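# Move glass flask from heating mantle to desk cork ring

## Task

Lift the round-bottom flask out of its heating mantle and set it upright in one of the cork rings, which must first be fetched from the shelved bench by the window, with the ring placed on the desk. The task fails if the flask ever touches the floor, drops more than a few centimetres, or is struck hard enough to break. The task also fails if the robot tips over or is left tilted. At the end the gripper must be open and withdrawn, and the flask and ring must stay in place on their own, without the robot holding them.

## Robot and tools

ROBOT. A wheeled base with a vertical column, a head that tilts, and two 6-joint arms, each ending in a two-finger gripper. With the arms folded, as at the start, it is 0.73 m long, 0.62 m wide and 1.88 m tall, and its front sits 0.40 m ahead of the column. The base can drive forward or back and turn in place. It cannot move sideways. Loose objects may occasionally get nudged by something outside the robot.

FRAMES. Base frame: origin on the floor under the column, midway between the drive wheels. x points forward, y to the left, z up. left_hand and right_hand are reported in this frame. Each is the point where the fingers meet; the fingertips extend 8 mm past it. A hand's z axis runs along the fingers (quat_wxyz maps (0,0,1) onto that direction), and its y axis runs along the opening. The odometry frame is the base frame as it was at the scene's start.

execute_actions. Arguments: "actions", a list holding one action or none, and optionally "cameras", a list drawn from cam_head_left, cam_head_right, cam_left_wrist, cam_right_wrist, nav_camera and all. Omitting it, or passing null or ["all"], returns every camera; [] returns none. An action may contain "base", "joints" or both, plus optional "speeds". The motions start together and may finish at different times. An empty list only reports state and images.
- base: exactly one key. translate_m is a relative drive in metres from where the base stands, -3 to 3, with positive meaning forward. rotate_rad is a relative turn in place in radians, -3.2 to 3.2, with positive meaning left (counter-clockwise seen from above).
- joints: a single dict keyed by joint name, covering both arms and the head. Every value is an absolute target, not an offset. head_tilt_rad: -0.61 to 1.308; 0 is roughly level and positive tilts down. For each side (left_ and right_): joint1_rad -2.879 to 2.879; joint2_rad 0 to 3.141; joint3_rad 0 to 3.019; joint4_rad -1.692 to 1.57; joint5_rad -1.57 to 1.57 (a sideways hand swing, positive toward the robot's right); joint6_rad -2.094 to 2.094 (hand roll, positive clockwise viewed from behind); gripper_m 0 to 0.093, the fingertip gap in metres. Each joint counts as done within a tolerance of ±0.03 for the head, ±0.045, 0.14, 0.09, 0.055, 0.03 and 0.035 for joints 1 to 6, and ±0.003 for the gripper. Positive joint1 moves the left hand ahead, down and to the left. The right arm uses the same numbers.
- speeds: caps for this action only. translate_m 0.05 to 0.8 m/s and rotate_rad 0.1 to 1 rad/s; the maximum is the default. These caps do not slow the arms.
A base move needing more than 8.667 s at its cap is refused, and no action runs longer than 15 s. An unknown key or an out-of-range number refuses the whole call, and nothing moves. A joint or base left out of an action may keep driving toward its earlier target.

ARM GEOMETRY (approximate). With joint1 at -1.57 (left) or 1.57 (right) and joints 5 and 6 at 0, the arm moves in a vertical plane facing forward, 0.23 m to the side of the column. Let a = j2 - 0.35, b = 1.05 + j2 - j3 and c = b - j4; c = 1.57 means the fingers point straight down. The hand is then 0.12 + 0.39 sin a + 0.38 cos b + 0.25 cos c m ahead and 1.46 + 0.39 cos a - 0.38 sin b - 0.25 sin c m up. For example, j2, j3, j4 = 0.93, 0.78, 0.14 gives 0.60 m ahead and 1.21 m up. Expect the real hand to sit up to about 5 cm lower and nearer the column (more under load), so trust the reported hand position. Reach is about 1 m from the shoulder, and the hand gets no lower than about 0.47 m, so the floor is out of reach. A light object (0.3 kg or less) held with fingers down can be carried out to about 0.6 m ahead at 0.65 to 1.6 m up.

GRIPPER. The fingers are 7 cm long. Their outside width is the opening plus 1 cm at the tips and plus 5 cm at the base. The housing is 10 x 7 cm. The wrist camera sits 9 cm behind the tips and sticks out 11 cm on one side. To grasp, command an opening smaller than the object; "off_target" is then expected. A reported opening that stays at least 0.002 m above its target means something is held. Fingers that open against walls push outward and can drag that object along.

GENTLE MOTION. Targets within about 0.03 rad of the current reading (0.08 for joints 2 and 3) may not move at all. To touch something softly, step about 0.05 rad per call, counting from your previous target. A lowered hand may first slide a few cm toward the column before it rises.

wait: seconds, 0 to 10. It commands nothing and returns state and images.
zoom_image: camera, plus region [x0, y0, x1, y1] in pixels of that camera's latest full image, at most 504x504, with the origin at the top left.
finished_scene: scene, the integer number of the current scene. It is final and requires the goal to hold.

RESULTS. base_status and joint_status tell how each motion ended. done: the target was reached (for the base, the wheels turned fully, even if they slipped). off_target: it stopped short and may still push. contact_stop: base only, when a wheel stalled. time_out. not_followed, shown with "joint command not followed" and a cause: a safety check blocked an arm that would come near the other arm, itself or the body, and the robot may retry those targets later. To escape, move the joints that triggered it at least 0.05 rad back, or move the other arm away. on_its_own lists uncommanded behaviour, and "held at" there means a held target, not a position. motor_effort covers only left_wheel and right_wheel, in percent, positive meaning forward, with the peak in brackets. Effort outside the rest range suggests pushing or a load. turned_by_wheels vs turned_by_imu: a gap above about 4% and at least 0.05 rad means slipping or a collision, and the heading is off by that gap. base_tilt is in degrees, forward and right positive. wheel_motors_off = 1 means the wheel motors are shut off. Joint torques, motor temperatures, MOTOR HOT (from 85 °C) and OVER-TEMPERATURE FAULT (at 100 °C the arm goes limp and drops what it holds; affected keys read limit_stop_at_motor_heat) also appear.

AVOID. Dropping or knocking the flask. Arms colliding or pressing on each other, which can end the run. Arms pushing against obstacles for long; to relieve this, resend the reported joint positions as targets, though a loaded arm sinks about 1 cm per kg each time. The base shoving for about 3 s, which turns the wheel motors off for 2 s. Table tops between 0.30 and 1.20 m high slipping over the housing into the column. After a contact_stop or leaning back, reverse 0.05 m before turning.

Each tool is called as name([rows], argument=value, ...), one row to a line, values as JSON.

## Session

execute_actions(actions=[])

Scene clock: 0.00 s.
Joint torques (N m, as the arm reports them, + toward a larger angle): no reading
Motor temperatures (°C, as the motors report them): left_arm=[24 23 22 25 24 24] | right_arm=[25 27 22 26 25 23]
base_odometry: x=+0.000 y=+0.000 heading=+0.000 (m, m, rad; odometry frame)
turned_by_wheels: +0.000 (rad since the last result)
turned_by_imu: +0.000 (rad since the last result)
base_tilt: forward=-0.1 right=-0.4 (deg)
base_status: not commanded
joint_positions: head_tilt_rad=+0.894 left_joint1_rad=-1.566 left_joint2_rad=+0.856 left_joint3_rad=+0.407 left_joint4_rad=-0.976 left_joint5_rad=+0.013 left_joint6_rad=-0.090 left_gripper_m=+0.095 right_joint1_rad=+1.579 right_joint2_rad=+0.912 right_joint3_rad=+0.389 right_joint4_rad=-0.938 right_joint5_rad=-0.043 right_joint6_rad=+0.044 right_gripper_m=+0.094
joint_status: not commanded
wheel_motors_off: 0
motor_effort: left_wheel=+1 right_wheel=+0 (%)
left_hand: x=+0.1473 y=+0.2233 z=+1.2588 quat_wxyz=(+0.435, +0.045, -0.899, -0.015) (m; base frame)
right_hand: x=+0.1324 y=-0.2165 z=+1.2538 quat_wxyz=(+0.452, -0.026, -0.891, -0.011) (m; base frame)
pictures: cam_head_left, cam_head_right, cam_left_wrist, cam_right_wrist, nav_camera
Images, in order (width x height): cam_head_left 672x504, cam_head_right 672x504, cam_left_wrist 672x504, cam_right_wrist 672x504, nav_camera 672x504.

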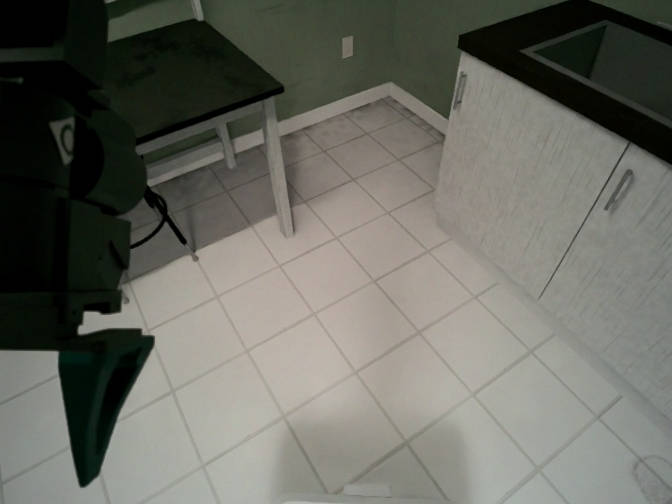

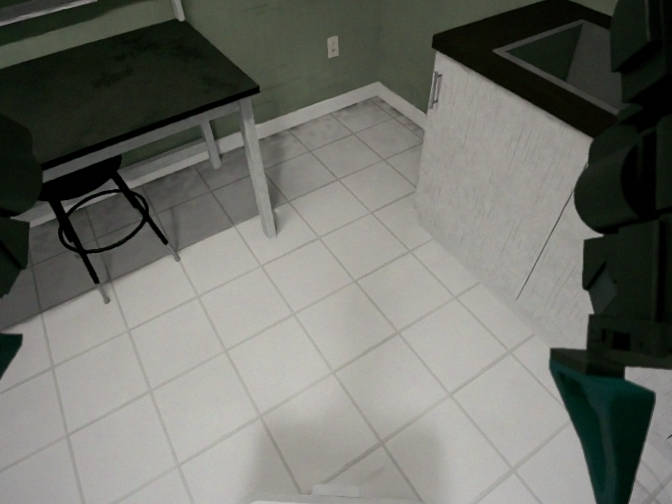

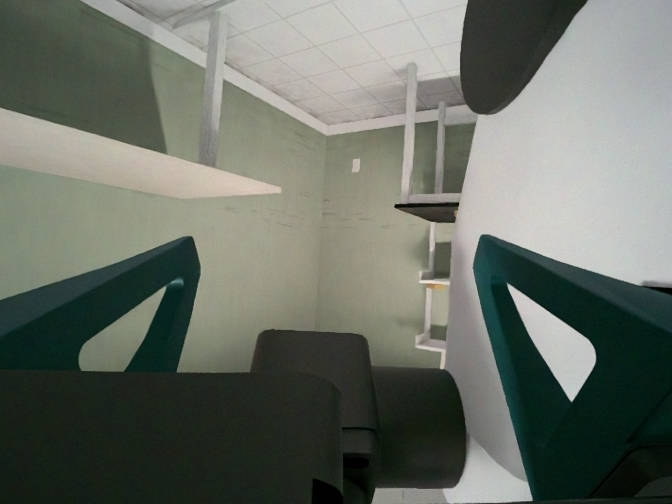

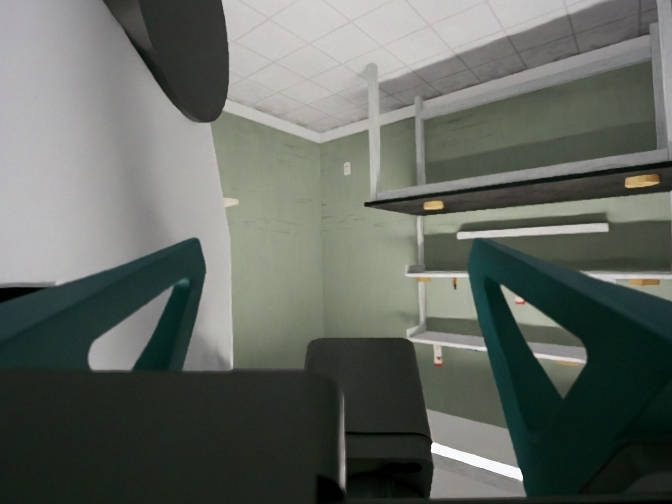

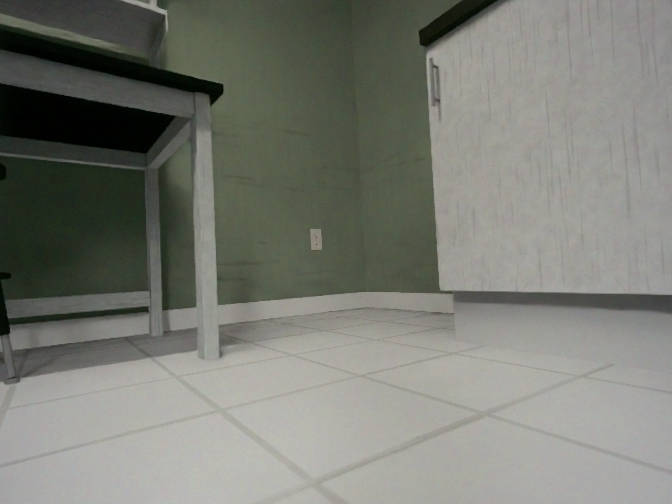

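execute_actions([
  {"base":{"rotate_rad":1.2},"joints":{"head_tilt_rad":0.4}},
], cameras=["cam_head_left","cam_head_right"])

execute_actions([
  {"base":{"rotate_rad":1.2}},
], cameras=["cam_head_left","cam_head_right"])

execute_actions([
  {"base":{"rotate_rad":1.2}},
], cameras=["cam_head_left","cam_head_right"])

Scene clock: 8.57 s.
Joint torques (N m, as the arm reports them, + toward a larger angle): left_arm=[-0.43 -8.35 -0.2  -1.13 -0.02 -0.01] | right_arm=[-0.94 -6.26 -0.91 -1.4   0.01 -0.04]
Motor temperatures (°C, as the motors report them): left_arm=[24 23 22 25 24 24] | right_arm=[25 27 22 26 25 23]
base_odometry: x=+0.000 y=+0.000 heading=+1.199 (m, m, rad; odometry frame)
turned_by_wheels: +1.199 (rad since the last result)
turned_by_imu: +1.181 (rad since the last result)
base_tilt: forward=-0.2 right=-0.4 (deg)
base_status: done
joint_positions: head_tilt_rad=+0.419 left_joint1_rad=-1.566 left_joint2_rad=+0.856 left_joint3_rad=+0.407 left_joint4_rad=-0.976 left_joint5_rad=+0.013 left_joint6_rad=-0.090 left_gripper_m=+0.095 right_joint1_rad=+1.579 right_joint2_rad=+0.912 right_joint3_rad=+0.389 right_joint4_rad=-0.938 right_joint5_rad=-0.043 right_joint6_rad=+0.044 right_gripper_m=+0.094
joint_status: all done
wheel_motors_off: 0
motor_effort: left_wheel=-1(43) right_wheel=+2(43) (%)
left_hand: x=+0.1473 y=+0.2233 z=+1.2588 quat_wxyz=(+0.435, +0.045, -0.899, -0.015) (m; base frame)
right_hand: x=+0.1324 y=-0.2165 z=+1.2538 quat_wxyz=(+0.452, -0.026, -0.891, -0.011) (m; base frame)
pictures: cam_head_left, cam_head_right
camera_calibration (this result's frames):
cam_head_left: T_world_to_cam=[[0.0595219, -0.998126, 0.0141743, 0.0044808], [-0.390503, -0.0363503, -0.919884, 1.4364], [0.918675, 0.0492181, -0.391935, 0.486577], [0, 0, 0, 1]] pos_world=[0.113646, 0.0327375, 1.51196]
cam_head_right: T_world_to_cam=[[0.0649808, -0.997856, -0.00786567, -0.0422794], [-0.408294, -0.0193943, -0.912645, 1.43073], [0.910535, 0.0625159, -0.408679, 0.517746], [0, 0, 0, 1]] pos_world=[0.115479, -0.0468082, 1.51701]
Images, in order (width x height): cam_head_left 672x504, cam_head_right 672x504.

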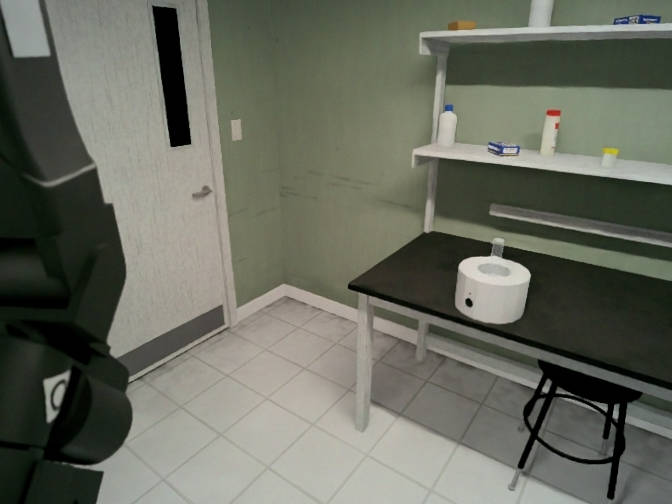

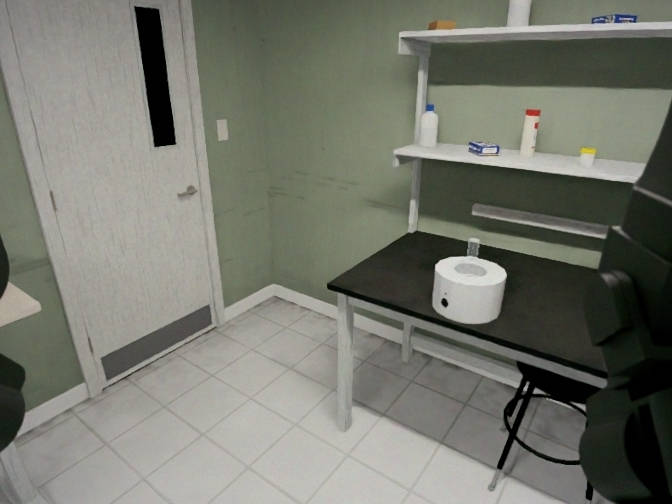

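Scene clock: 11.23 s.
Joint torques (N m, as the arm reports them, + toward a larger angle): left_arm=[-0.33 -7.85 -0.3  -0.97 -0.04 -0.04] | right_arm=[-0.83 -6.15 -0.95 -1.41  0.02 -0.04]
Motor temperatures (°C, as the motors report them): left_arm=[24 23 22 25 24 24] | right_arm=[25 27 22 26 25 23]
base_odometry: x=+0.000 y=+0.000 heading=+2.398 (m, m, rad; odometry frame)
turned_by_wheels: +1.199 (rad since the last result)
turned_by_imu: +1.186 (rad since the last result)
base_tilt: forward=-0.2 right=-0.4 (deg)
base_status: done
joint_positions: head_tilt_rad=+0.419 left_joint1_rad=-1.566 left_joint2_rad=+0.856 left_joint3_rad=+0.407 left_joint4_rad=-0.976 left_joint5_rad=+0.013 left_joint6_rad=-0.090 left_gripper_m=+0.095 right_joint1_rad=+1.579 right_joint2_rad=+0.912 right_joint3_rad=+0.389 right_joint4_rad=-0.938 right_joint5_rad=-0.043 right_joint6_rad=+0.044 right_gripper_m=+0.094
joint_status: not commanded
wheel_motors_off: 0
motor_effort: left_wheel=-3(31) right_wheel=+3(30) (%)
left_hand: x=+0.1473 y=+0.2233 z=+1.2588 quat_wxyz=(+0.435, +0.045, -0.899, -0.015) (m; base frame)
right_hand: x=+0.1324 y=-0.2165 z=+1.2538 quat_wxyz=(+0.452, -0.026, -0.891, -0.011) (m; base frame)
pictures: cam_head_left, cam_head_right
camera_calibration (this result's frames):
cam_head_left: T_world_to_cam=[[0.0595212, -0.998126, 0.0141771, 0.00447647], [-0.390459, -0.0363503, -0.919902, 1.43643], [0.918694, 0.0492181, -0.391891, 0.486508], [0, 0, 0, 1]] pos_world=[0.113647, 0.0327375, 1.51197]
cam_head_right: T_world_to_cam=[[0.0649812, -0.997856, -0.00786258, -0.0422842], [-0.40825, -0.0193943, -0.912664, 1.43076], [0.910554, 0.0625159, -0.408635, 0.517678], [0, 0, 0, 1]] pos_world=[0.11548, -0.0468082, 1.51701]
Images, in order (width x height): cam_head_left 672x504, cam_head_right 672x504.

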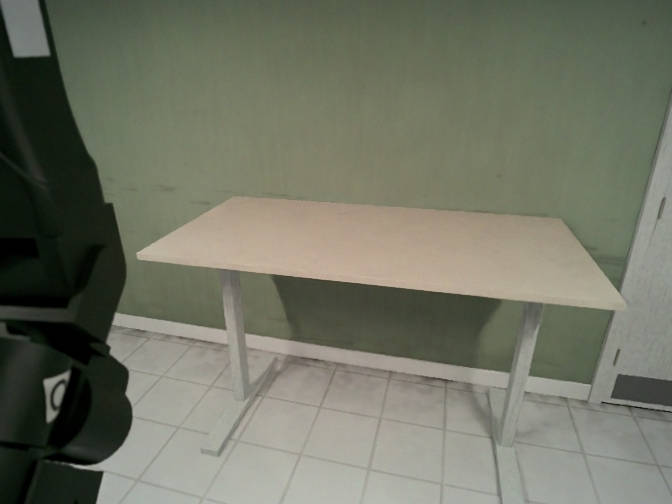

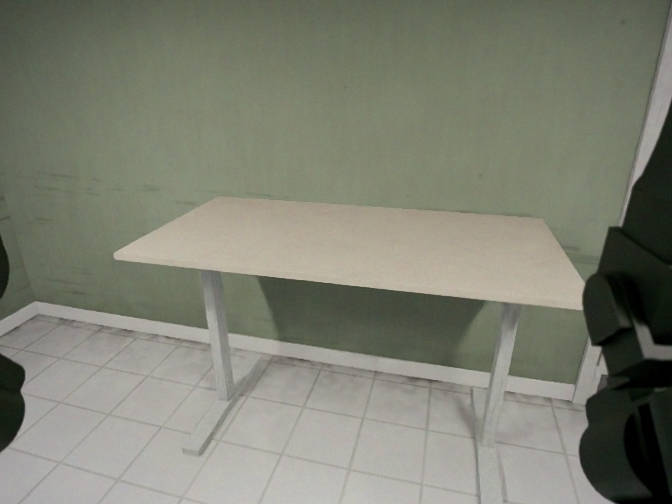

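Scene clock: 13.90 s.
Joint torques (N m, as the arm reports them, + toward a larger angle): left_arm=[-0.18 -7.66 -0.27 -1.02 -0.01 -0.03] | right_arm=[-0.91 -6.27 -0.94 -1.42  0.01 -0.03]
Motor temperatures (°C, as the motors report them): left_arm=[24 23 22 25 24 24] | right_arm=[25 27 22 26 25 23]
base_odometry: x=+0.000 y=+0.000 heading=-2.686 (m, m, rad; odometry frame)
turned_by_wheels: +1.199 (rad since the last result)
turned_by_imu: +1.186 (rad since the last result)
base_tilt: forward=-0.2 right=-0.4 (deg)
base_status: done
joint_positions: head_tilt_rad=+0.419 left_joint1_rad=-1.566 left_joint2_rad=+0.856 left_joint3_rad=+0.407 left_joint4_rad=-0.976 left_joint5_rad=+0.013 left_joint6_rad=-0.090 left_gripper_m=+0.095 right_joint1_rad=+1.579 right_joint2_rad=+0.912 right_joint3_rad=+0.389 right_joint4_rad=-0.938 right_joint5_rad=-0.043 right_joint6_rad=+0.044 right_gripper_m=+0.095
joint_status: not commanded
wheel_motors_off: 0
motor_effort: left_wheel=-2(31) right_wheel=+3(30) (%)
left_hand: x=+0.1473 y=+0.2233 z=+1.2588 quat_wxyz=(+0.435, +0.045, -0.899, -0.015) (m; base frame)
right_hand: x=+0.1324 y=-0.2165 z=+1.2538 quat_wxyz=(+0.452, -0.026, -0.891, -0.011) (m; base frame)
pictures: cam_head_left, cam_head_right
camera_calibration (this result's frames):
cam_head_left: T_world_to_cam=[[0.0595209, -0.998126, 0.0141787, 0.00447412], [-0.390435, -0.0363503, -0.919912, 1.43644], [0.918704, 0.0492181, -0.391867, 0.486471], [0, 0, 0, 1]] pos_world=[0.113648, 0.0327375, 1.51197]
cam_head_right: T_world_to_cam=[[0.0649814, -0.997856, -0.0078609, -0.0422868], [-0.408227, -0.0193943, -0.912675, 1.43077], [0.910565, 0.0625159, -0.408612, 0.517642], [0, 0, 0, 1]] pos_world=[0.115481, -0.0468082, 1.51701]
Images, in order (width x height): cam_head_left 672x504, cam_head_right 672x504.

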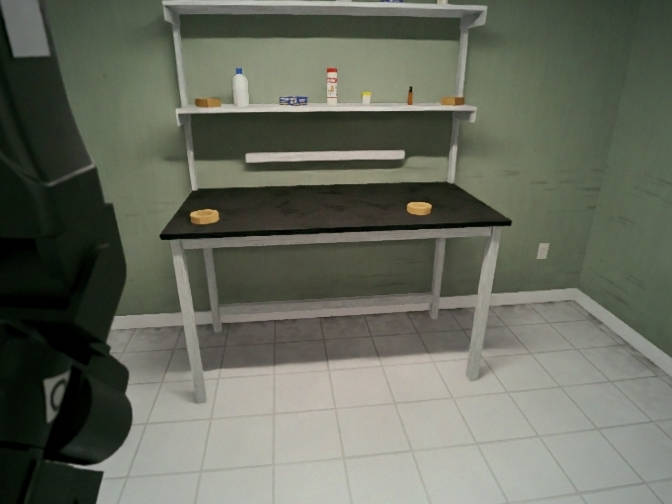

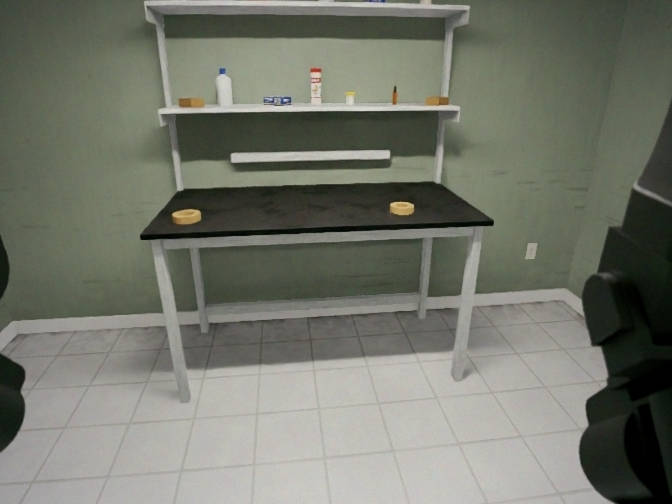

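execute_actions([
  {"base":{"translate_m":1.4},"joints":{"head_tilt_rad":0.85,"right_joint1_rad":1.57,"right_joint2_rad":1.35,"right_joint3_rad":1.26,"right_joint4_rad":-0.43,"right_joint5_rad":0,"right_joint6_rad":0,"right_gripper_m":0.06}},
], cameras=["cam_head_left","cam_head_right","cam_right_wrist"])

Scene clock: 23.97 s.
Joint torques (N m, as the arm reports them, + toward a larger angle): left_arm=[ 0.03 -8.21 -0.3  -0.97 -0.04 -0.01] | right_arm=[ -1.61 -16.32   5.03   0.89   0.12  -0.1 ]
Motor temperatures (°C, as the motors report them): left_arm=[24 23 22 25 24 24] | right_arm=[25 27 22 26 25 23]
base_odometry: x=-1.257 y=-0.617 heading=-2.685 (m, m, rad; odometry frame)
turned_by_wheels: +0.001 (rad since the last result)
turned_by_imu: -0.001 (rad since the last result)
base_tilt: forward=-0.2 right=-0.4 (deg)
base_status: done
joint_positions: head_tilt_rad=+0.852 left_joint1_rad=-1.566 left_joint2_rad=+0.856 left_joint3_rad=+0.407 left_joint4_rad=-0.976 left_joint5_rad=+0.013 left_joint6_rad=-0.090 left_gripper_m=+0.095 right_joint1_rad=+1.579 right_joint2_rad=+1.352 right_joint3_rad=+1.243 right_joint4_rad=-0.435 right_joint5_rad=-0.002 right_joint6_rad=+0.006 right_gripper_m=+0.060
joint_status: all done
wheel_motors_off: 0
motor_effort: left_wheel=+0(52) right_wheel=+0(60) (%)
left_hand: x=+0.1477 y=+0.2233 z=+1.2586 quat_wxyz=(+0.435, +0.045, -0.899, -0.015) (m; base frame)
right_hand: x=+0.5977 y=-0.2203 z=+1.0667 quat_wxyz=(+0.010, -0.001, -1.000, -0.005) (m; base frame)
pictures: cam_head_left, cam_head_right, cam_right_wrist
camera_calibration (this result's frames):
cam_head_left: T_world_to_cam=[[0.0599717, -0.998126, -0.0121309, 0.0449683], [-0.740689, -0.0363503, -0.670864, 1.07042], [0.669166, 0.0492181, -0.741481, 1.03735], [0, 0, 0, 1]] pos_world=[0.0959886, 0.0327375, 1.48783]
cam_head_right: T_world_to_cam=[[0.0556708, -0.997856, -0.0344258, -0.000911304], [-0.753795, -0.0193943, -0.656823, 1.05404], [0.654747, 0.0625159, -0.753258, 1.06119], [0, 0, 0, 1]] pos_world=[0.0997699, -0.0468082, 1.49163]
cam_right_wrist: T_world_to_cam=[[-0.00121318, -0.999961, 0.00872372, -0.229548], [-0.801548, 0.00618856, 0.597898, -0.145797], [-0.597929, -0.00626712, -0.801524, 1.33496], [0, 0, 0, 1]] pos_world=[0.681067, -0.220271, 1.15917]
Images, in order (width x height): cam_head_left 672x504, cam_head_right 672x504, cam_right_wrist 672x504.

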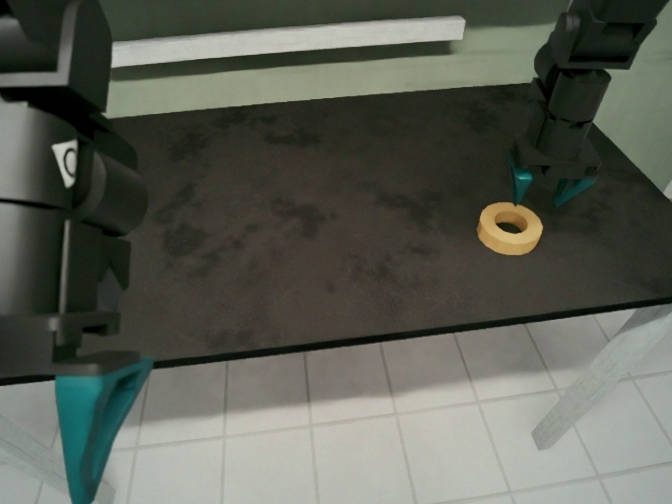

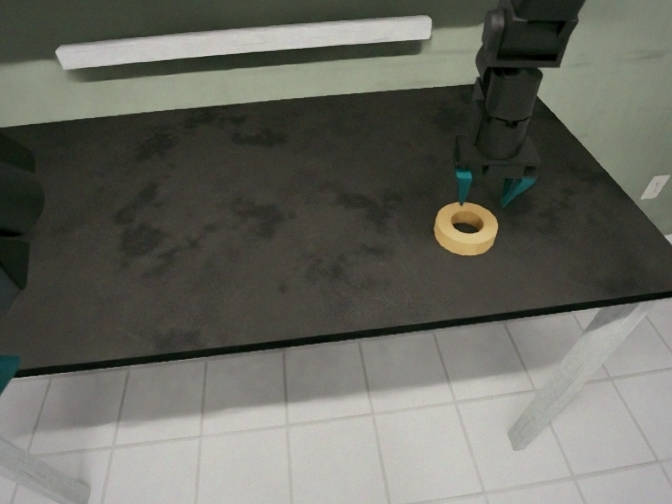

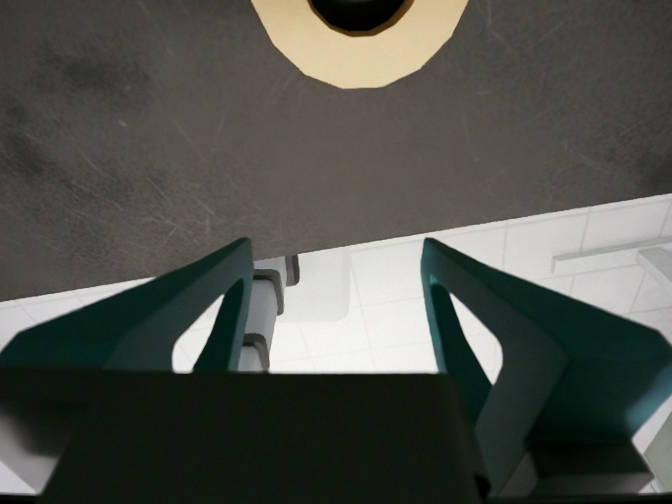

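execute_actions([
  {"joints":{"right_joint2_rad":1.63,"right_joint3_rad":1.505,"right_joint4_rad":-0.395,"right_joint6_rad":1.57}},
], cameras=["cam_head_right","cam_right_wrist"])

Scene clock: 32.50 s.
Joint torques (N m, as the arm reports them, + toward a larger angle): left_arm=[ 0.16 -8.09 -0.32 -1.03 -0.05 -0.01] | right_arm=[ -1.62 -17.4    4.45   0.66   0.22   0.05]
Motor temperatures (°C, as the motors report them): left_arm=[24 23 22 25 24 24] | right_arm=[25 28 23 26 25 23]
base_odometry: x=-1.257 y=-0.617 heading=-2.685 (m, m, rad; odometry frame)
turned_by_wheels: +0.000 (rad since the last result)
turned_by_imu: -0.001 (rad since the last result)
base_tilt: forward=-0.2 right=-0.4 (deg)
base_status: not commanded
joint_positions: head_tilt_rad=+0.852 left_joint1_rad=-1.566 left_joint2_rad=+0.856 left_joint3_rad=+0.407 left_joint4_rad=-0.976 left_joint5_rad=+0.013 left_joint6_rad=-0.090 left_gripper_m=+0.095 right_joint1_rad=+1.579 right_joint2_rad=+1.632 right_joint3_rad=+1.493 right_joint4_rad=-0.398 right_joint5_rad=-0.002 right_joint6_rad=+1.563 right_gripper_m=+0.060
joint_status: all done
wheel_motors_off: 0
motor_effort: left_wheel=+1(1) right_wheel=-1(1) (%)
left_hand: x=+0.1477 y=+0.2233 z=+1.2586 quat_wxyz=(+0.435, +0.045, -0.899, -0.015) (m; base frame)
right_hand: x=+0.6329 y=-0.2194 z=+0.9643 quat_wxyz=(+0.008, -0.703, -0.711, +0.001) (m; base frame)
pictures: cam_head_right, cam_right_wrist
camera_calibration (this result's frames):
cam_head_right: T_world_to_cam=[[0.0556708, -0.997856, -0.0344258, -0.000911306], [-0.753795, -0.0193943, -0.656823, 1.05404], [0.654747, 0.0625159, -0.753258, 1.06119], [0, 0, 0, 1]] pos_world=[0.0997699, -0.0468082, 1.49163]
cam_right_wrist: T_world_to_cam=[[-0.999429, -0.0123404, 0.0314387, 0.598822], [0.00854371, 0.808204, 0.588841, -0.384375], [-0.0326754, 0.588773, -0.807638, 1.05261], [0, 0, 0, 1]] pos_world=[0.636159, -0.301707, 1.05764]
Images, in order (width x height): cam_head_right 672x504, cam_right_wrist 672x504.

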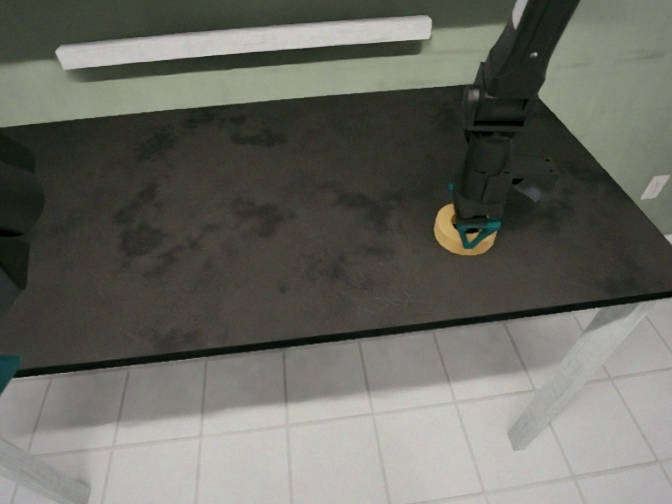

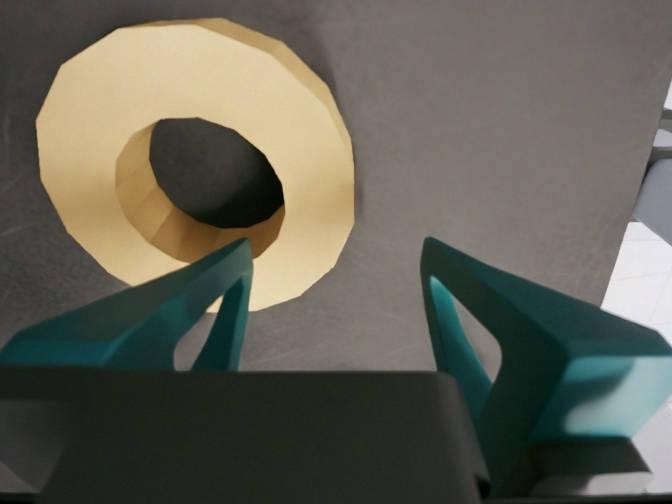

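execute_actions([
  {"base":{"rotate_rad":-0.025},"joints":{"right_joint3_rad":1.6,"right_joint2_rad":1.68}},
], cameras=[])

execute_actions([
  {"joints":{"right_joint2_rad":1.73,"right_joint3_rad":1.62,"right_joint4_rad":-0.41}},
], cameras=["cam_head_right","cam_right_wrist"])

Scene clock: 39.90 s.
Joint torques (N m, as the arm reports them, + toward a larger angle): left_arm=[-0.25 -8.01 -0.34 -1.05 -0.03 -0.02] | right_arm=[ -1.13 -16.68   5.69   0.82   0.2    0.04]
Motor temperatures (°C, as the motors report them): left_arm=[24 23 22 25 24 24] | right_arm=[25 29 23 26 25 23]
base_odometry: x=-1.257 y=-0.617 heading=-2.708 (m, m, rad; odometry frame)
turned_by_wheels: -0.023 (rad since the last result)
turned_by_imu: -0.024 (rad since the last result)
base_tilt: forward=-0.2 right=-0.4 (deg)
base_status: done
joint_positions: head_tilt_rad=+0.852 left_joint1_rad=-1.566 left_joint2_rad=+0.856 left_joint3_rad=+0.407 left_joint4_rad=-0.976 left_joint5_rad=+0.013 left_joint6_rad=-0.090 left_gripper_m=+0.095 right_joint1_rad=+1.573 right_joint2_rad=+1.656 right_joint3_rad=+1.577 right_joint4_rad=-0.398 right_joint5_rad=-0.002 right_joint6_rad=+1.563 right_gripper_m=+0.060
joint_status: all done
wheel_motors_off: 0
motor_effort: left_wheel=+2(40) right_wheel=-1(40) (%)
left_hand: x=+0.1477 y=+0.2233 z=+1.2586 quat_wxyz=(+0.435, +0.045, -0.899, -0.015) (m; base frame)
right_hand: x=+0.6715 y=-0.2238 z=+0.9649 quat_wxyz=(-0.016, -0.704, -0.710, -0.018) (m; base frame)
pictures: none
No camera images: the call's "cameras" was empty. Leave "cameras" out to get every camera's image.

Scene clock: 40.67 s.
Joint torques (N m, as the arm reports them, + toward a larger angle): left_arm=[-0.41 -7.99 -0.31 -1.06 -0.03 -0.01] | right_arm=[ -1.42 -15.73   5.2    0.5    0.18   0.04]
Motor temperatures (°C, as the motors report them): left_arm=[24 23 22 25 24 24] | right_arm=[25 29 23 26 25 23]
base_odometry: x=-1.257 y=-0.617 heading=-2.708 (m, m, rad; odometry frame)
turned_by_wheels: +0.000 (rad since the last result)
turned_by_imu: +0.000 (rad since the last result)
base_tilt: forward=-0.2 right=-0.4 (deg)
base_status: not commanded
joint_positions: head_tilt_rad=+0.852 left_joint1_rad=-1.566 left_joint2_rad=+0.856 left_joint3_rad=+0.407 left_joint4_rad=-0.976 left_joint5_rad=+0.013 left_joint6_rad=-0.090 left_gripper_m=+0.095 right_joint1_rad=+1.573 right_joint2_rad=+1.692 right_joint3_rad=+1.603 right_joint4_rad=-0.408 right_joint5_rad=-0.001 right_joint6_rad=+1.563 right_gripper_m=+0.060
joint_status: all done
wheel_motors_off: 0
motor_effort: left_wheel=+2(3) right_wheel=-3(3) (%)
left_hand: x=+0.1477 y=+0.2233 z=+1.2586 quat_wxyz=(+0.435, +0.045, -0.899, -0.015) (m; base frame)
right_hand: x=+0.6667 y=-0.2239 z=+0.9499 quat_wxyz=(-0.009, -0.704, -0.710, -0.011) (m; base frame)
pictures: cam_head_right, cam_right_wrist
camera_calibration (this result's frames):
cam_head_right: T_world_to_cam=[[0.0556708, -0.997856, -0.0344258, -0.000911313], [-0.753795, -0.0193943, -0.656823, 1.05404], [0.654747, 0.0625159, -0.753258, 1.06119], [0, 0, 0, 1]] pos_world=[0.0997699, -0.0468082, 1.49163]
cam_right_wrist: T_world_to_cam=[[-0.999912, -0.00903705, -0.00968784, 0.673144], [-0.0129925, 0.811922, 0.583622, -0.352495], [0.00259154, 0.583697, -0.811968, 1.02421], [0, 0, 0, 1]] pos_world=[0.665851, -0.305547, 1.04387]
Images, in order (width x height): cam_head_right 672x504, cam_right_wrist 672x504.

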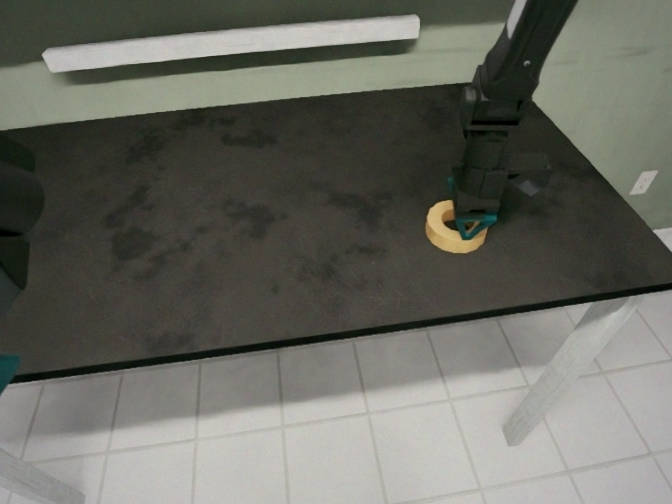

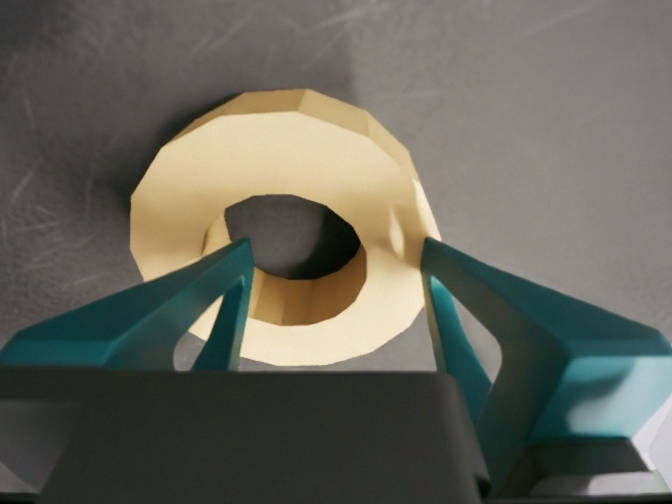

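Possibly still settling.

execute_actions(actions=[], cameras=["cam_right_wrist"])

Scene clock: 42.77 s.
Joint torques (N m, as the arm reports them, + toward a larger angle): left_arm=[-0.33 -8.39 -0.36 -1.06 -0.02 -0.04] | right_arm=[ -1.34 -15.73   5.18   0.52   0.18   0.04]
Motor temperatures (°C, as the motors report them): left_arm=[24 23 22 25 24 24] | right_arm=[25 29 23 26 25 23]
base_odometry: x=-1.257 y=-0.617 heading=-2.708 (m, m, rad; odometry frame)
turned_by_wheels: +0.000 (rad since the last result)
turned_by_imu: -0.001 (rad since the last result)
base_tilt: forward=-0.2 right=-0.4 (deg)
base_status: not commanded
joint_positions: head_tilt_rad=+0.852 left_joint1_rad=-1.566 left_joint2_rad=+0.856 left_joint3_rad=+0.407 left_joint4_rad=-0.976 left_joint5_rad=+0.013 left_joint6_rad=-0.090 left_gripper_m=+0.095 right_joint1_rad=+1.573 right_joint2_rad=+1.692 right_joint3_rad=+1.603 right_joint4_rad=-0.408 right_joint5_rad=-0.001 right_joint6_rad=+1.563 right_gripper_m=+0.060
joint_status: all done
wheel_motors_off: 0
motor_effort: left_wheel=+1(3) right_wheel=-3(3) (%)
left_hand: x=+0.1477 y=+0.2233 z=+1.2586 quat_wxyz=(+0.435, +0.045, -0.899, -0.015) (m; base frame)
right_hand: x=+0.6667 y=-0.2239 z=+0.9499 quat_wxyz=(-0.009, -0.704, -0.710, -0.011) (m; base frame)
pictures: cam_right_wrist
camera_calibration (this result's frames):
cam_right_wrist: T_world_to_cam=[[-0.999912, -0.00903705, -0.00968784, 0.673144], [-0.0129925, 0.811922, 0.583622, -0.352495], [0.00259154, 0.583697, -0.811968, 1.02421], [0, 0, 0, 1]] pos_world=[0.665851, -0.305547, 1.04387]
Images, in order (width x height): cam_right_wrist 672x504.

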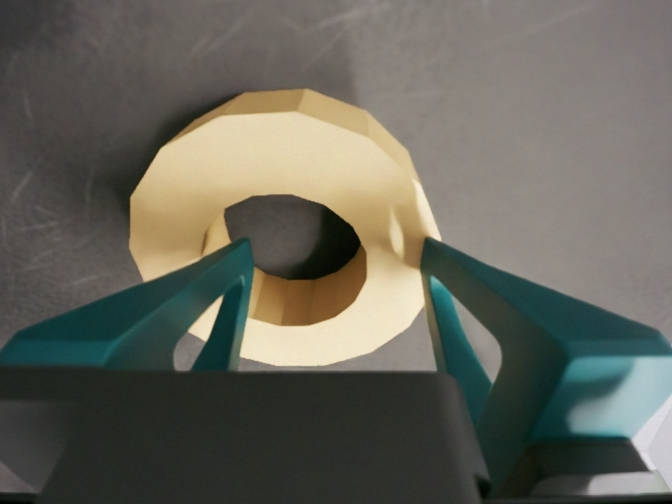

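execute_actions([
  {"base":{"translate_m":-0.01}},
], cameras=[])

execute_actions([
  {"joints":{"right_joint2_rad":1.775,"right_joint4_rad":-0.36}},
], cameras=["cam_right_wrist"])

Scene clock: 47.60 s.
Joint torques (N m, as the arm reports them, + toward a larger angle): left_arm=[-0.08 -8.43 -0.07 -0.97 -0.03  0.01] | right_arm=[ -1.29 -16.35   4.78   0.51   0.13   0.04]
Motor temperatures (°C, as the motors report them): left_arm=[24 23 22 25 24 24] | right_arm=[25 29 23 26 25 23]
base_odometry: x=-1.248 y=-0.612 heading=-2.707 (m, m, rad; odometry frame)
turned_by_wheels: +0.002 (rad since the last result)
turned_by_imu: +0.001 (rad since the last result)
base_tilt: forward=-0.2 right=-0.4 (deg)
base_status: done
joint_positions: head_tilt_rad=+0.853 left_joint1_rad=-1.566 left_joint2_rad=+0.856 left_joint3_rad=+0.404 left_joint4_rad=-0.976 left_joint5_rad=+0.013 left_joint6_rad=-0.090 left_gripper_m=+0.095 right_joint1_rad=+1.573 right_joint2_rad=+1.699 right_joint3_rad=+1.609 right_joint4_rad=-0.408 right_joint5_rad=+0.000 right_joint6_rad=+1.564 right_gripper_m=+0.060
joint_status: not commanded
wheel_motors_off: 0
motor_effort: left_wheel=-1(42) right_wheel=-1(52) (%)
left_hand: x=+0.1457 y=+0.2233 z=+1.2593 quat_wxyz=(+0.437, +0.045, -0.898, -0.015) (m; base frame)
right_hand: x=+0.6660 y=-0.2240 z=+0.9467 quat_wxyz=(-0.008, -0.704, -0.710, -0.010) (m; base frame)
pictures: none
No camera images: the call's "cameras" was empty. Leave "cameras" out to get every camera's image.

Scene clock: 48.33 s.
Joint torques (N m, as the arm reports them, + toward a larger angle): left_arm=[ 0.06 -8.18 -0.13 -1.06 -0.03  0.01] | right_arm=[ -1.29 -16.24   4.28   0.94   0.16   0.03]
Motor temperatures (°C, as the motors report them): left_arm=[24 23 22 25 24 24] | right_arm=[25 29 23 26 25 23]
base_odometry: x=-1.248 y=-0.613 heading=-2.706 (m, m, rad; odometry frame)
turned_by_wheels: +0.000 (rad since the last result)
turned_by_imu: +0.000 (rad since the last result)
base_tilt: forward=-0.1 right=-0.4 (deg)
base_status: not commanded
joint_positions: head_tilt_rad=+0.853 left_joint1_rad=-1.566 left_joint2_rad=+0.856 left_joint3_rad=+0.404 left_joint4_rad=-0.976 left_joint5_rad=+0.013 left_joint6_rad=-0.090 left_gripper_m=+0.095 right_joint1_rad=+1.573 right_joint2_rad=+1.747 right_joint3_rad=+1.610 right_joint4_rad=-0.367 right_joint5_rad=-0.001 right_joint6_rad=+1.564 right_gripper_m=+0.060
joint_status: all done
wheel_motors_off: 0
motor_effort: left_wheel=+1(3) right_wheel=-4(4) (%)
left_hand: x=+0.1457 y=+0.2233 z=+1.2593 quat_wxyz=(+0.437, +0.045, -0.898, -0.015) (m; base frame)
right_hand: x=+0.6518 y=-0.2240 z=+0.9214 quat_wxyz=(-0.006, -0.704, -0.710, -0.008) (m; base frame)
pictures: cam_right_wrist
camera_calibration (this result's frames):
cam_right_wrist: T_world_to_cam=[[-0.999965, -0.00827416, -0.00128804, 0.650368], [-0.00747298, 0.812369, 0.583096, -0.338986], [-0.00377827, 0.583086, -0.812402, 1.00558], [0, 0, 0, 1]] pos_world=[0.651611, -0.305575, 1.01543]
Images, in order (width x height): cam_right_wrist 672x504.

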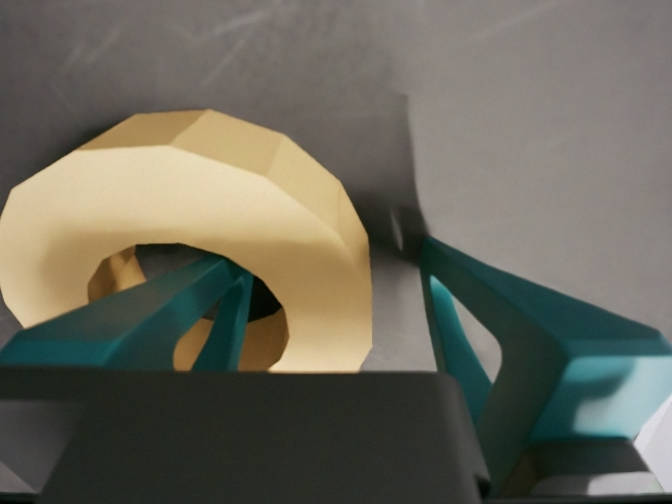

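execute_actions([
  {"joints":{"right_gripper_m":0.01}},
], cameras=[])

execute_actions([
  {"joints":{"right_joint2_rad":1.3,"right_joint3_rad":1.26,"right_joint4_rad":-0.48}},
], cameras=[])

execute_actions([
  {"base":{"translate_m":-1.0}},
], cameras=[])

execute_actions([
  {"base":{"rotate_rad":-1.38},"joints":{"head_tilt_rad":0.6}},
], cameras=["cam_head_left","cam_head_right","nav_camera"])

Scene clock: 56.73 s.
Joint torques (N m, as the arm reports them, + toward a larger angle): left_arm=[-0.37 -8.12 -0.09 -0.98 -0.03 -0.02] | right_arm=[ -1.31 -16.18   4.28   0.92   0.14   0.01]
Motor temperatures (°C, as the motors report them): left_arm=[24 23 22 25 24 24] | right_arm=[25 30 23 26 25 23]
base_odometry: x=-1.248 y=-0.613 heading=-2.706 (m, m, rad; odometry frame)
turned_by_wheels: +0.000 (rad since the last result)
turned_by_imu: -0.001 (rad since the last result)
base_tilt: forward=-0.1 right=-0.4 (deg)
base_status: not commanded
joint_positions: head_tilt_rad=+0.853 left_joint1_rad=-1.566 left_joint2_rad=+0.856 left_joint3_rad=+0.404 left_joint4_rad=-0.976 left_joint5_rad=+0.013 left_joint6_rad=-0.090 left_gripper_m=+0.095 right_joint1_rad=+1.573 right_joint2_rad=+1.747 right_joint3_rad=+1.610 right_joint4_rad=-0.367 right_joint5_rad=-0.001 right_joint6_rad=+1.565 right_gripper_m=+0.023
joint_status: right_gripper_m off_target (ended at +0.023, target +0.010)
wheel_motors_off: 0
motor_effort: left_wheel=+2(1) right_wheel=-4(4) (%)
left_hand: x=+0.1457 y=+0.2233 z=+1.2593 quat_wxyz=(+0.437, +0.045, -0.898, -0.015) (m; base frame)
right_hand: x=+0.6518 y=-0.2240 z=+0.9214 quat_wxyz=(-0.006, -0.705, -0.709, -0.008) (m; base frame)
pictures: none
No camera images: the call's "cameras" was empty. Leave "cameras" out to get every camera's image.

Scene clock: 58.03 s.
Joint torques (N m, as the arm reports them, + toward a larger angle): left_arm=[ 0.21 -8.2   0.   -1.14 -0.05 -0.02] | right_arm=[ -1.06 -14.56   4.05   0.67   0.16   0.01]
Motor temperatures (°C, as the motors report them): left_arm=[24 23 22 25 24 24] | right_arm=[25 30 23 26 25 23]
base_odometry: x=-1.248 y=-0.613 heading=-2.706 (m, m, rad; odometry frame)
turned_by_wheels: +0.000 (rad since the last result)
turned_by_imu: +0.000 (rad since the last result)
base_tilt: forward=-0.2 right=-0.3 (deg)
base_status: not commanded
joint_positions: head_tilt_rad=+0.853 left_joint1_rad=-1.566 left_joint2_rad=+0.856 left_joint3_rad=+0.404 left_joint4_rad=-0.976 left_joint5_rad=+0.013 left_joint6_rad=-0.090 left_gripper_m=+0.095 right_joint1_rad=+1.573 right_joint2_rad=+1.276 right_joint3_rad=+1.265 right_joint4_rad=-0.481 right_joint5_rad=-0.001 right_joint6_rad=+1.565 right_gripper_m=+0.023
joint_status: all done
wheel_motors_off: 0
motor_effort: left_wheel=+2(1) right_wheel=-4(4) (%)
left_hand: x=+0.1457 y=+0.2233 z=+1.2593 quat_wxyz=(+0.437, +0.045, -0.898, -0.015) (m; base frame)
right_hand: x=+0.6274 y=-0.2243 z=+1.1077 quat_wxyz=(-0.011, -0.705, -0.709, -0.012) (m; base frame)
pictures: none
No camera images: the call's "cameras" was empty. Leave "cameras" out to get every camera's image.

Scene clock: 61.27 s.
Joint torques (N m, as the arm reports them, + toward a larger angle): left_arm=[-0.14 -8.61  0.   -0.99 -0.02 -0.03] | right_arm=[ -1.25 -14.64   4.24   0.71   0.16   0.01]
Motor temperatures (°C, as the motors report them): left_arm=[24 23 22 25 24 24] | right_arm=[25 30 23 26 25 23]
base_odometry: x=-0.341 y=-0.191 heading=-2.707 (m, m, rad; odometry frame)
turned_by_wheels: +0.000 (rad since the last result)
turned_by_imu: -0.001 (rad since the last result)
base_tilt: forward=-0.2 right=-0.4 (deg)
base_status: done
joint_positions: head_tilt_rad=+0.853 left_joint1_rad=-1.566 left_joint2_rad=+0.855 left_joint3_rad=+0.403 left_joint4_rad=-0.976 left_joint5_rad=+0.013 left_joint6_rad=-0.090 left_gripper_m=+0.095 right_joint1_rad=+1.573 right_joint2_rad=+1.278 right_joint3_rad=+1.262 right_joint4_rad=-0.481 right_joint5_rad=-0.001 right_joint6_rad=+1.565 right_gripper_m=+0.023
joint_status: not commanded
wheel_motors_off: 0
motor_effort: left_wheel=+0(57) right_wheel=+1(61) (%)
left_hand: x=+0.1456 y=+0.2233 z=+1.2593 quat_wxyz=(+0.437, +0.045, -0.898, -0.015) (m; base frame)
right_hand: x=+0.6247 y=-0.2243 z=+1.1058 quat_wxyz=(-0.008, -0.705, -0.709, -0.010) (m; base frame)
pictures: none
No camera images: the call's "cameras" was empty. Leave "cameras" out to get every camera's image.

Scene clock: 64.17 s.
Joint torques (N m, as the arm reports them, + toward a larger angle): left_arm=[-0.17 -8.   -0.16 -1.07 -0.04 -0.03] | right_arm=[ -1.13 -14.69   4.27   0.67   0.16   0.01]
Motor temperatures (°C, as the motors report them): left_arm=[24 23 22 25 24 24] | right_arm=[25 30 23 26 25 23]
base_odometry: x=-0.341 y=-0.191 heading=+2.197 (m, m, rad; odometry frame)
turned_by_wheels: -1.379 (rad since the last result)
turned_by_imu: -1.362 (rad since the last result)
base_tilt: forward=-0.1 right=-0.4 (deg)
base_status: done
joint_positions: head_tilt_rad=+0.618 left_joint1_rad=-1.566 left_joint2_rad=+0.855 left_joint3_rad=+0.403 left_joint4_rad=-0.976 left_joint5_rad=+0.013 left_joint6_rad=-0.090 left_gripper_m=+0.095 right_joint1_rad=+1.572 right_joint2_rad=+1.278 right_joint3_rad=+1.262 right_joint4_rad=-0.481 right_joint5_rad=-0.001 right_joint6_rad=+1.565 right_gripper_m=+0.023
joint_status: all done
wheel_motors_off: 0
motor_effort: left_wheel=+3(54) right_wheel=-3(45) (%)
left_hand: x=+0.1456 y=+0.2233 z=+1.2593 quat_wxyz=(+0.437, +0.045, -0.898, -0.015) (m; base frame)
right_hand: x=+0.6247 y=-0.2245 z=+1.1058 quat_wxyz=(-0.009, -0.705, -0.709, -0.010) (m; base frame)
pictures: cam_head_left, cam_head_right, nav_camera
camera_calibration (this result's frames):
cam_head_left: T_world_to_cam=[[0.0611488, -0.998126, 0.00214148, 0.02293], [-0.564462, -0.0363503, -0.824658, 1.29845], [0.823191, 0.0492181, -0.565627, 0.758836], [0, 0, 0, 1]] pos_world=[0.106856, 0.0327375, 1.49995]
cam_head_right: T_world_to_cam=[[0.0621481, -0.997856, -0.0205425, -0.0226155], [-0.580473, -0.0193943, -0.814049, 1.2875], [0.811905, 0.0625159, -0.580433, 0.78718], [0, 0, 0, 1]] pos_world=[0.109649, -0.0468082, 1.50453]
Images, in order (width x height): cam_head_left 672x504, cam_head_right 672x504, nav_camera 672x504.

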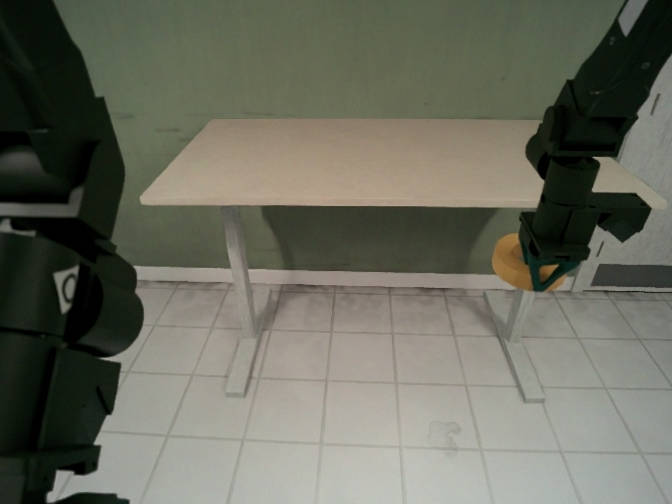

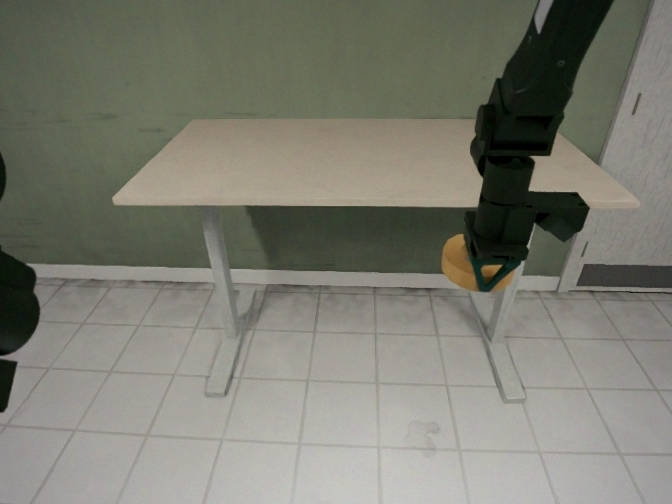

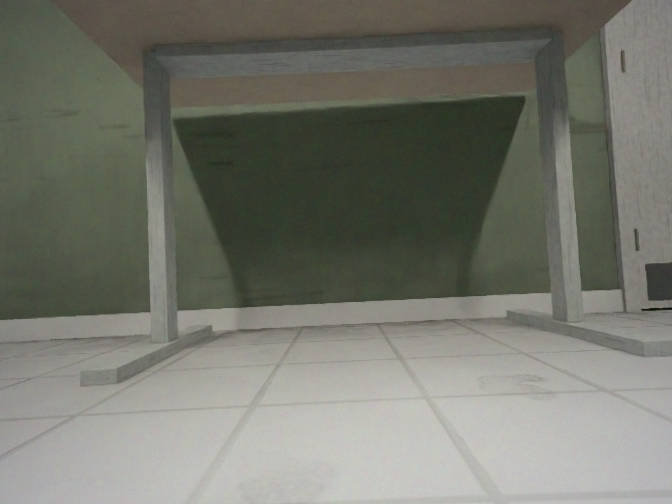

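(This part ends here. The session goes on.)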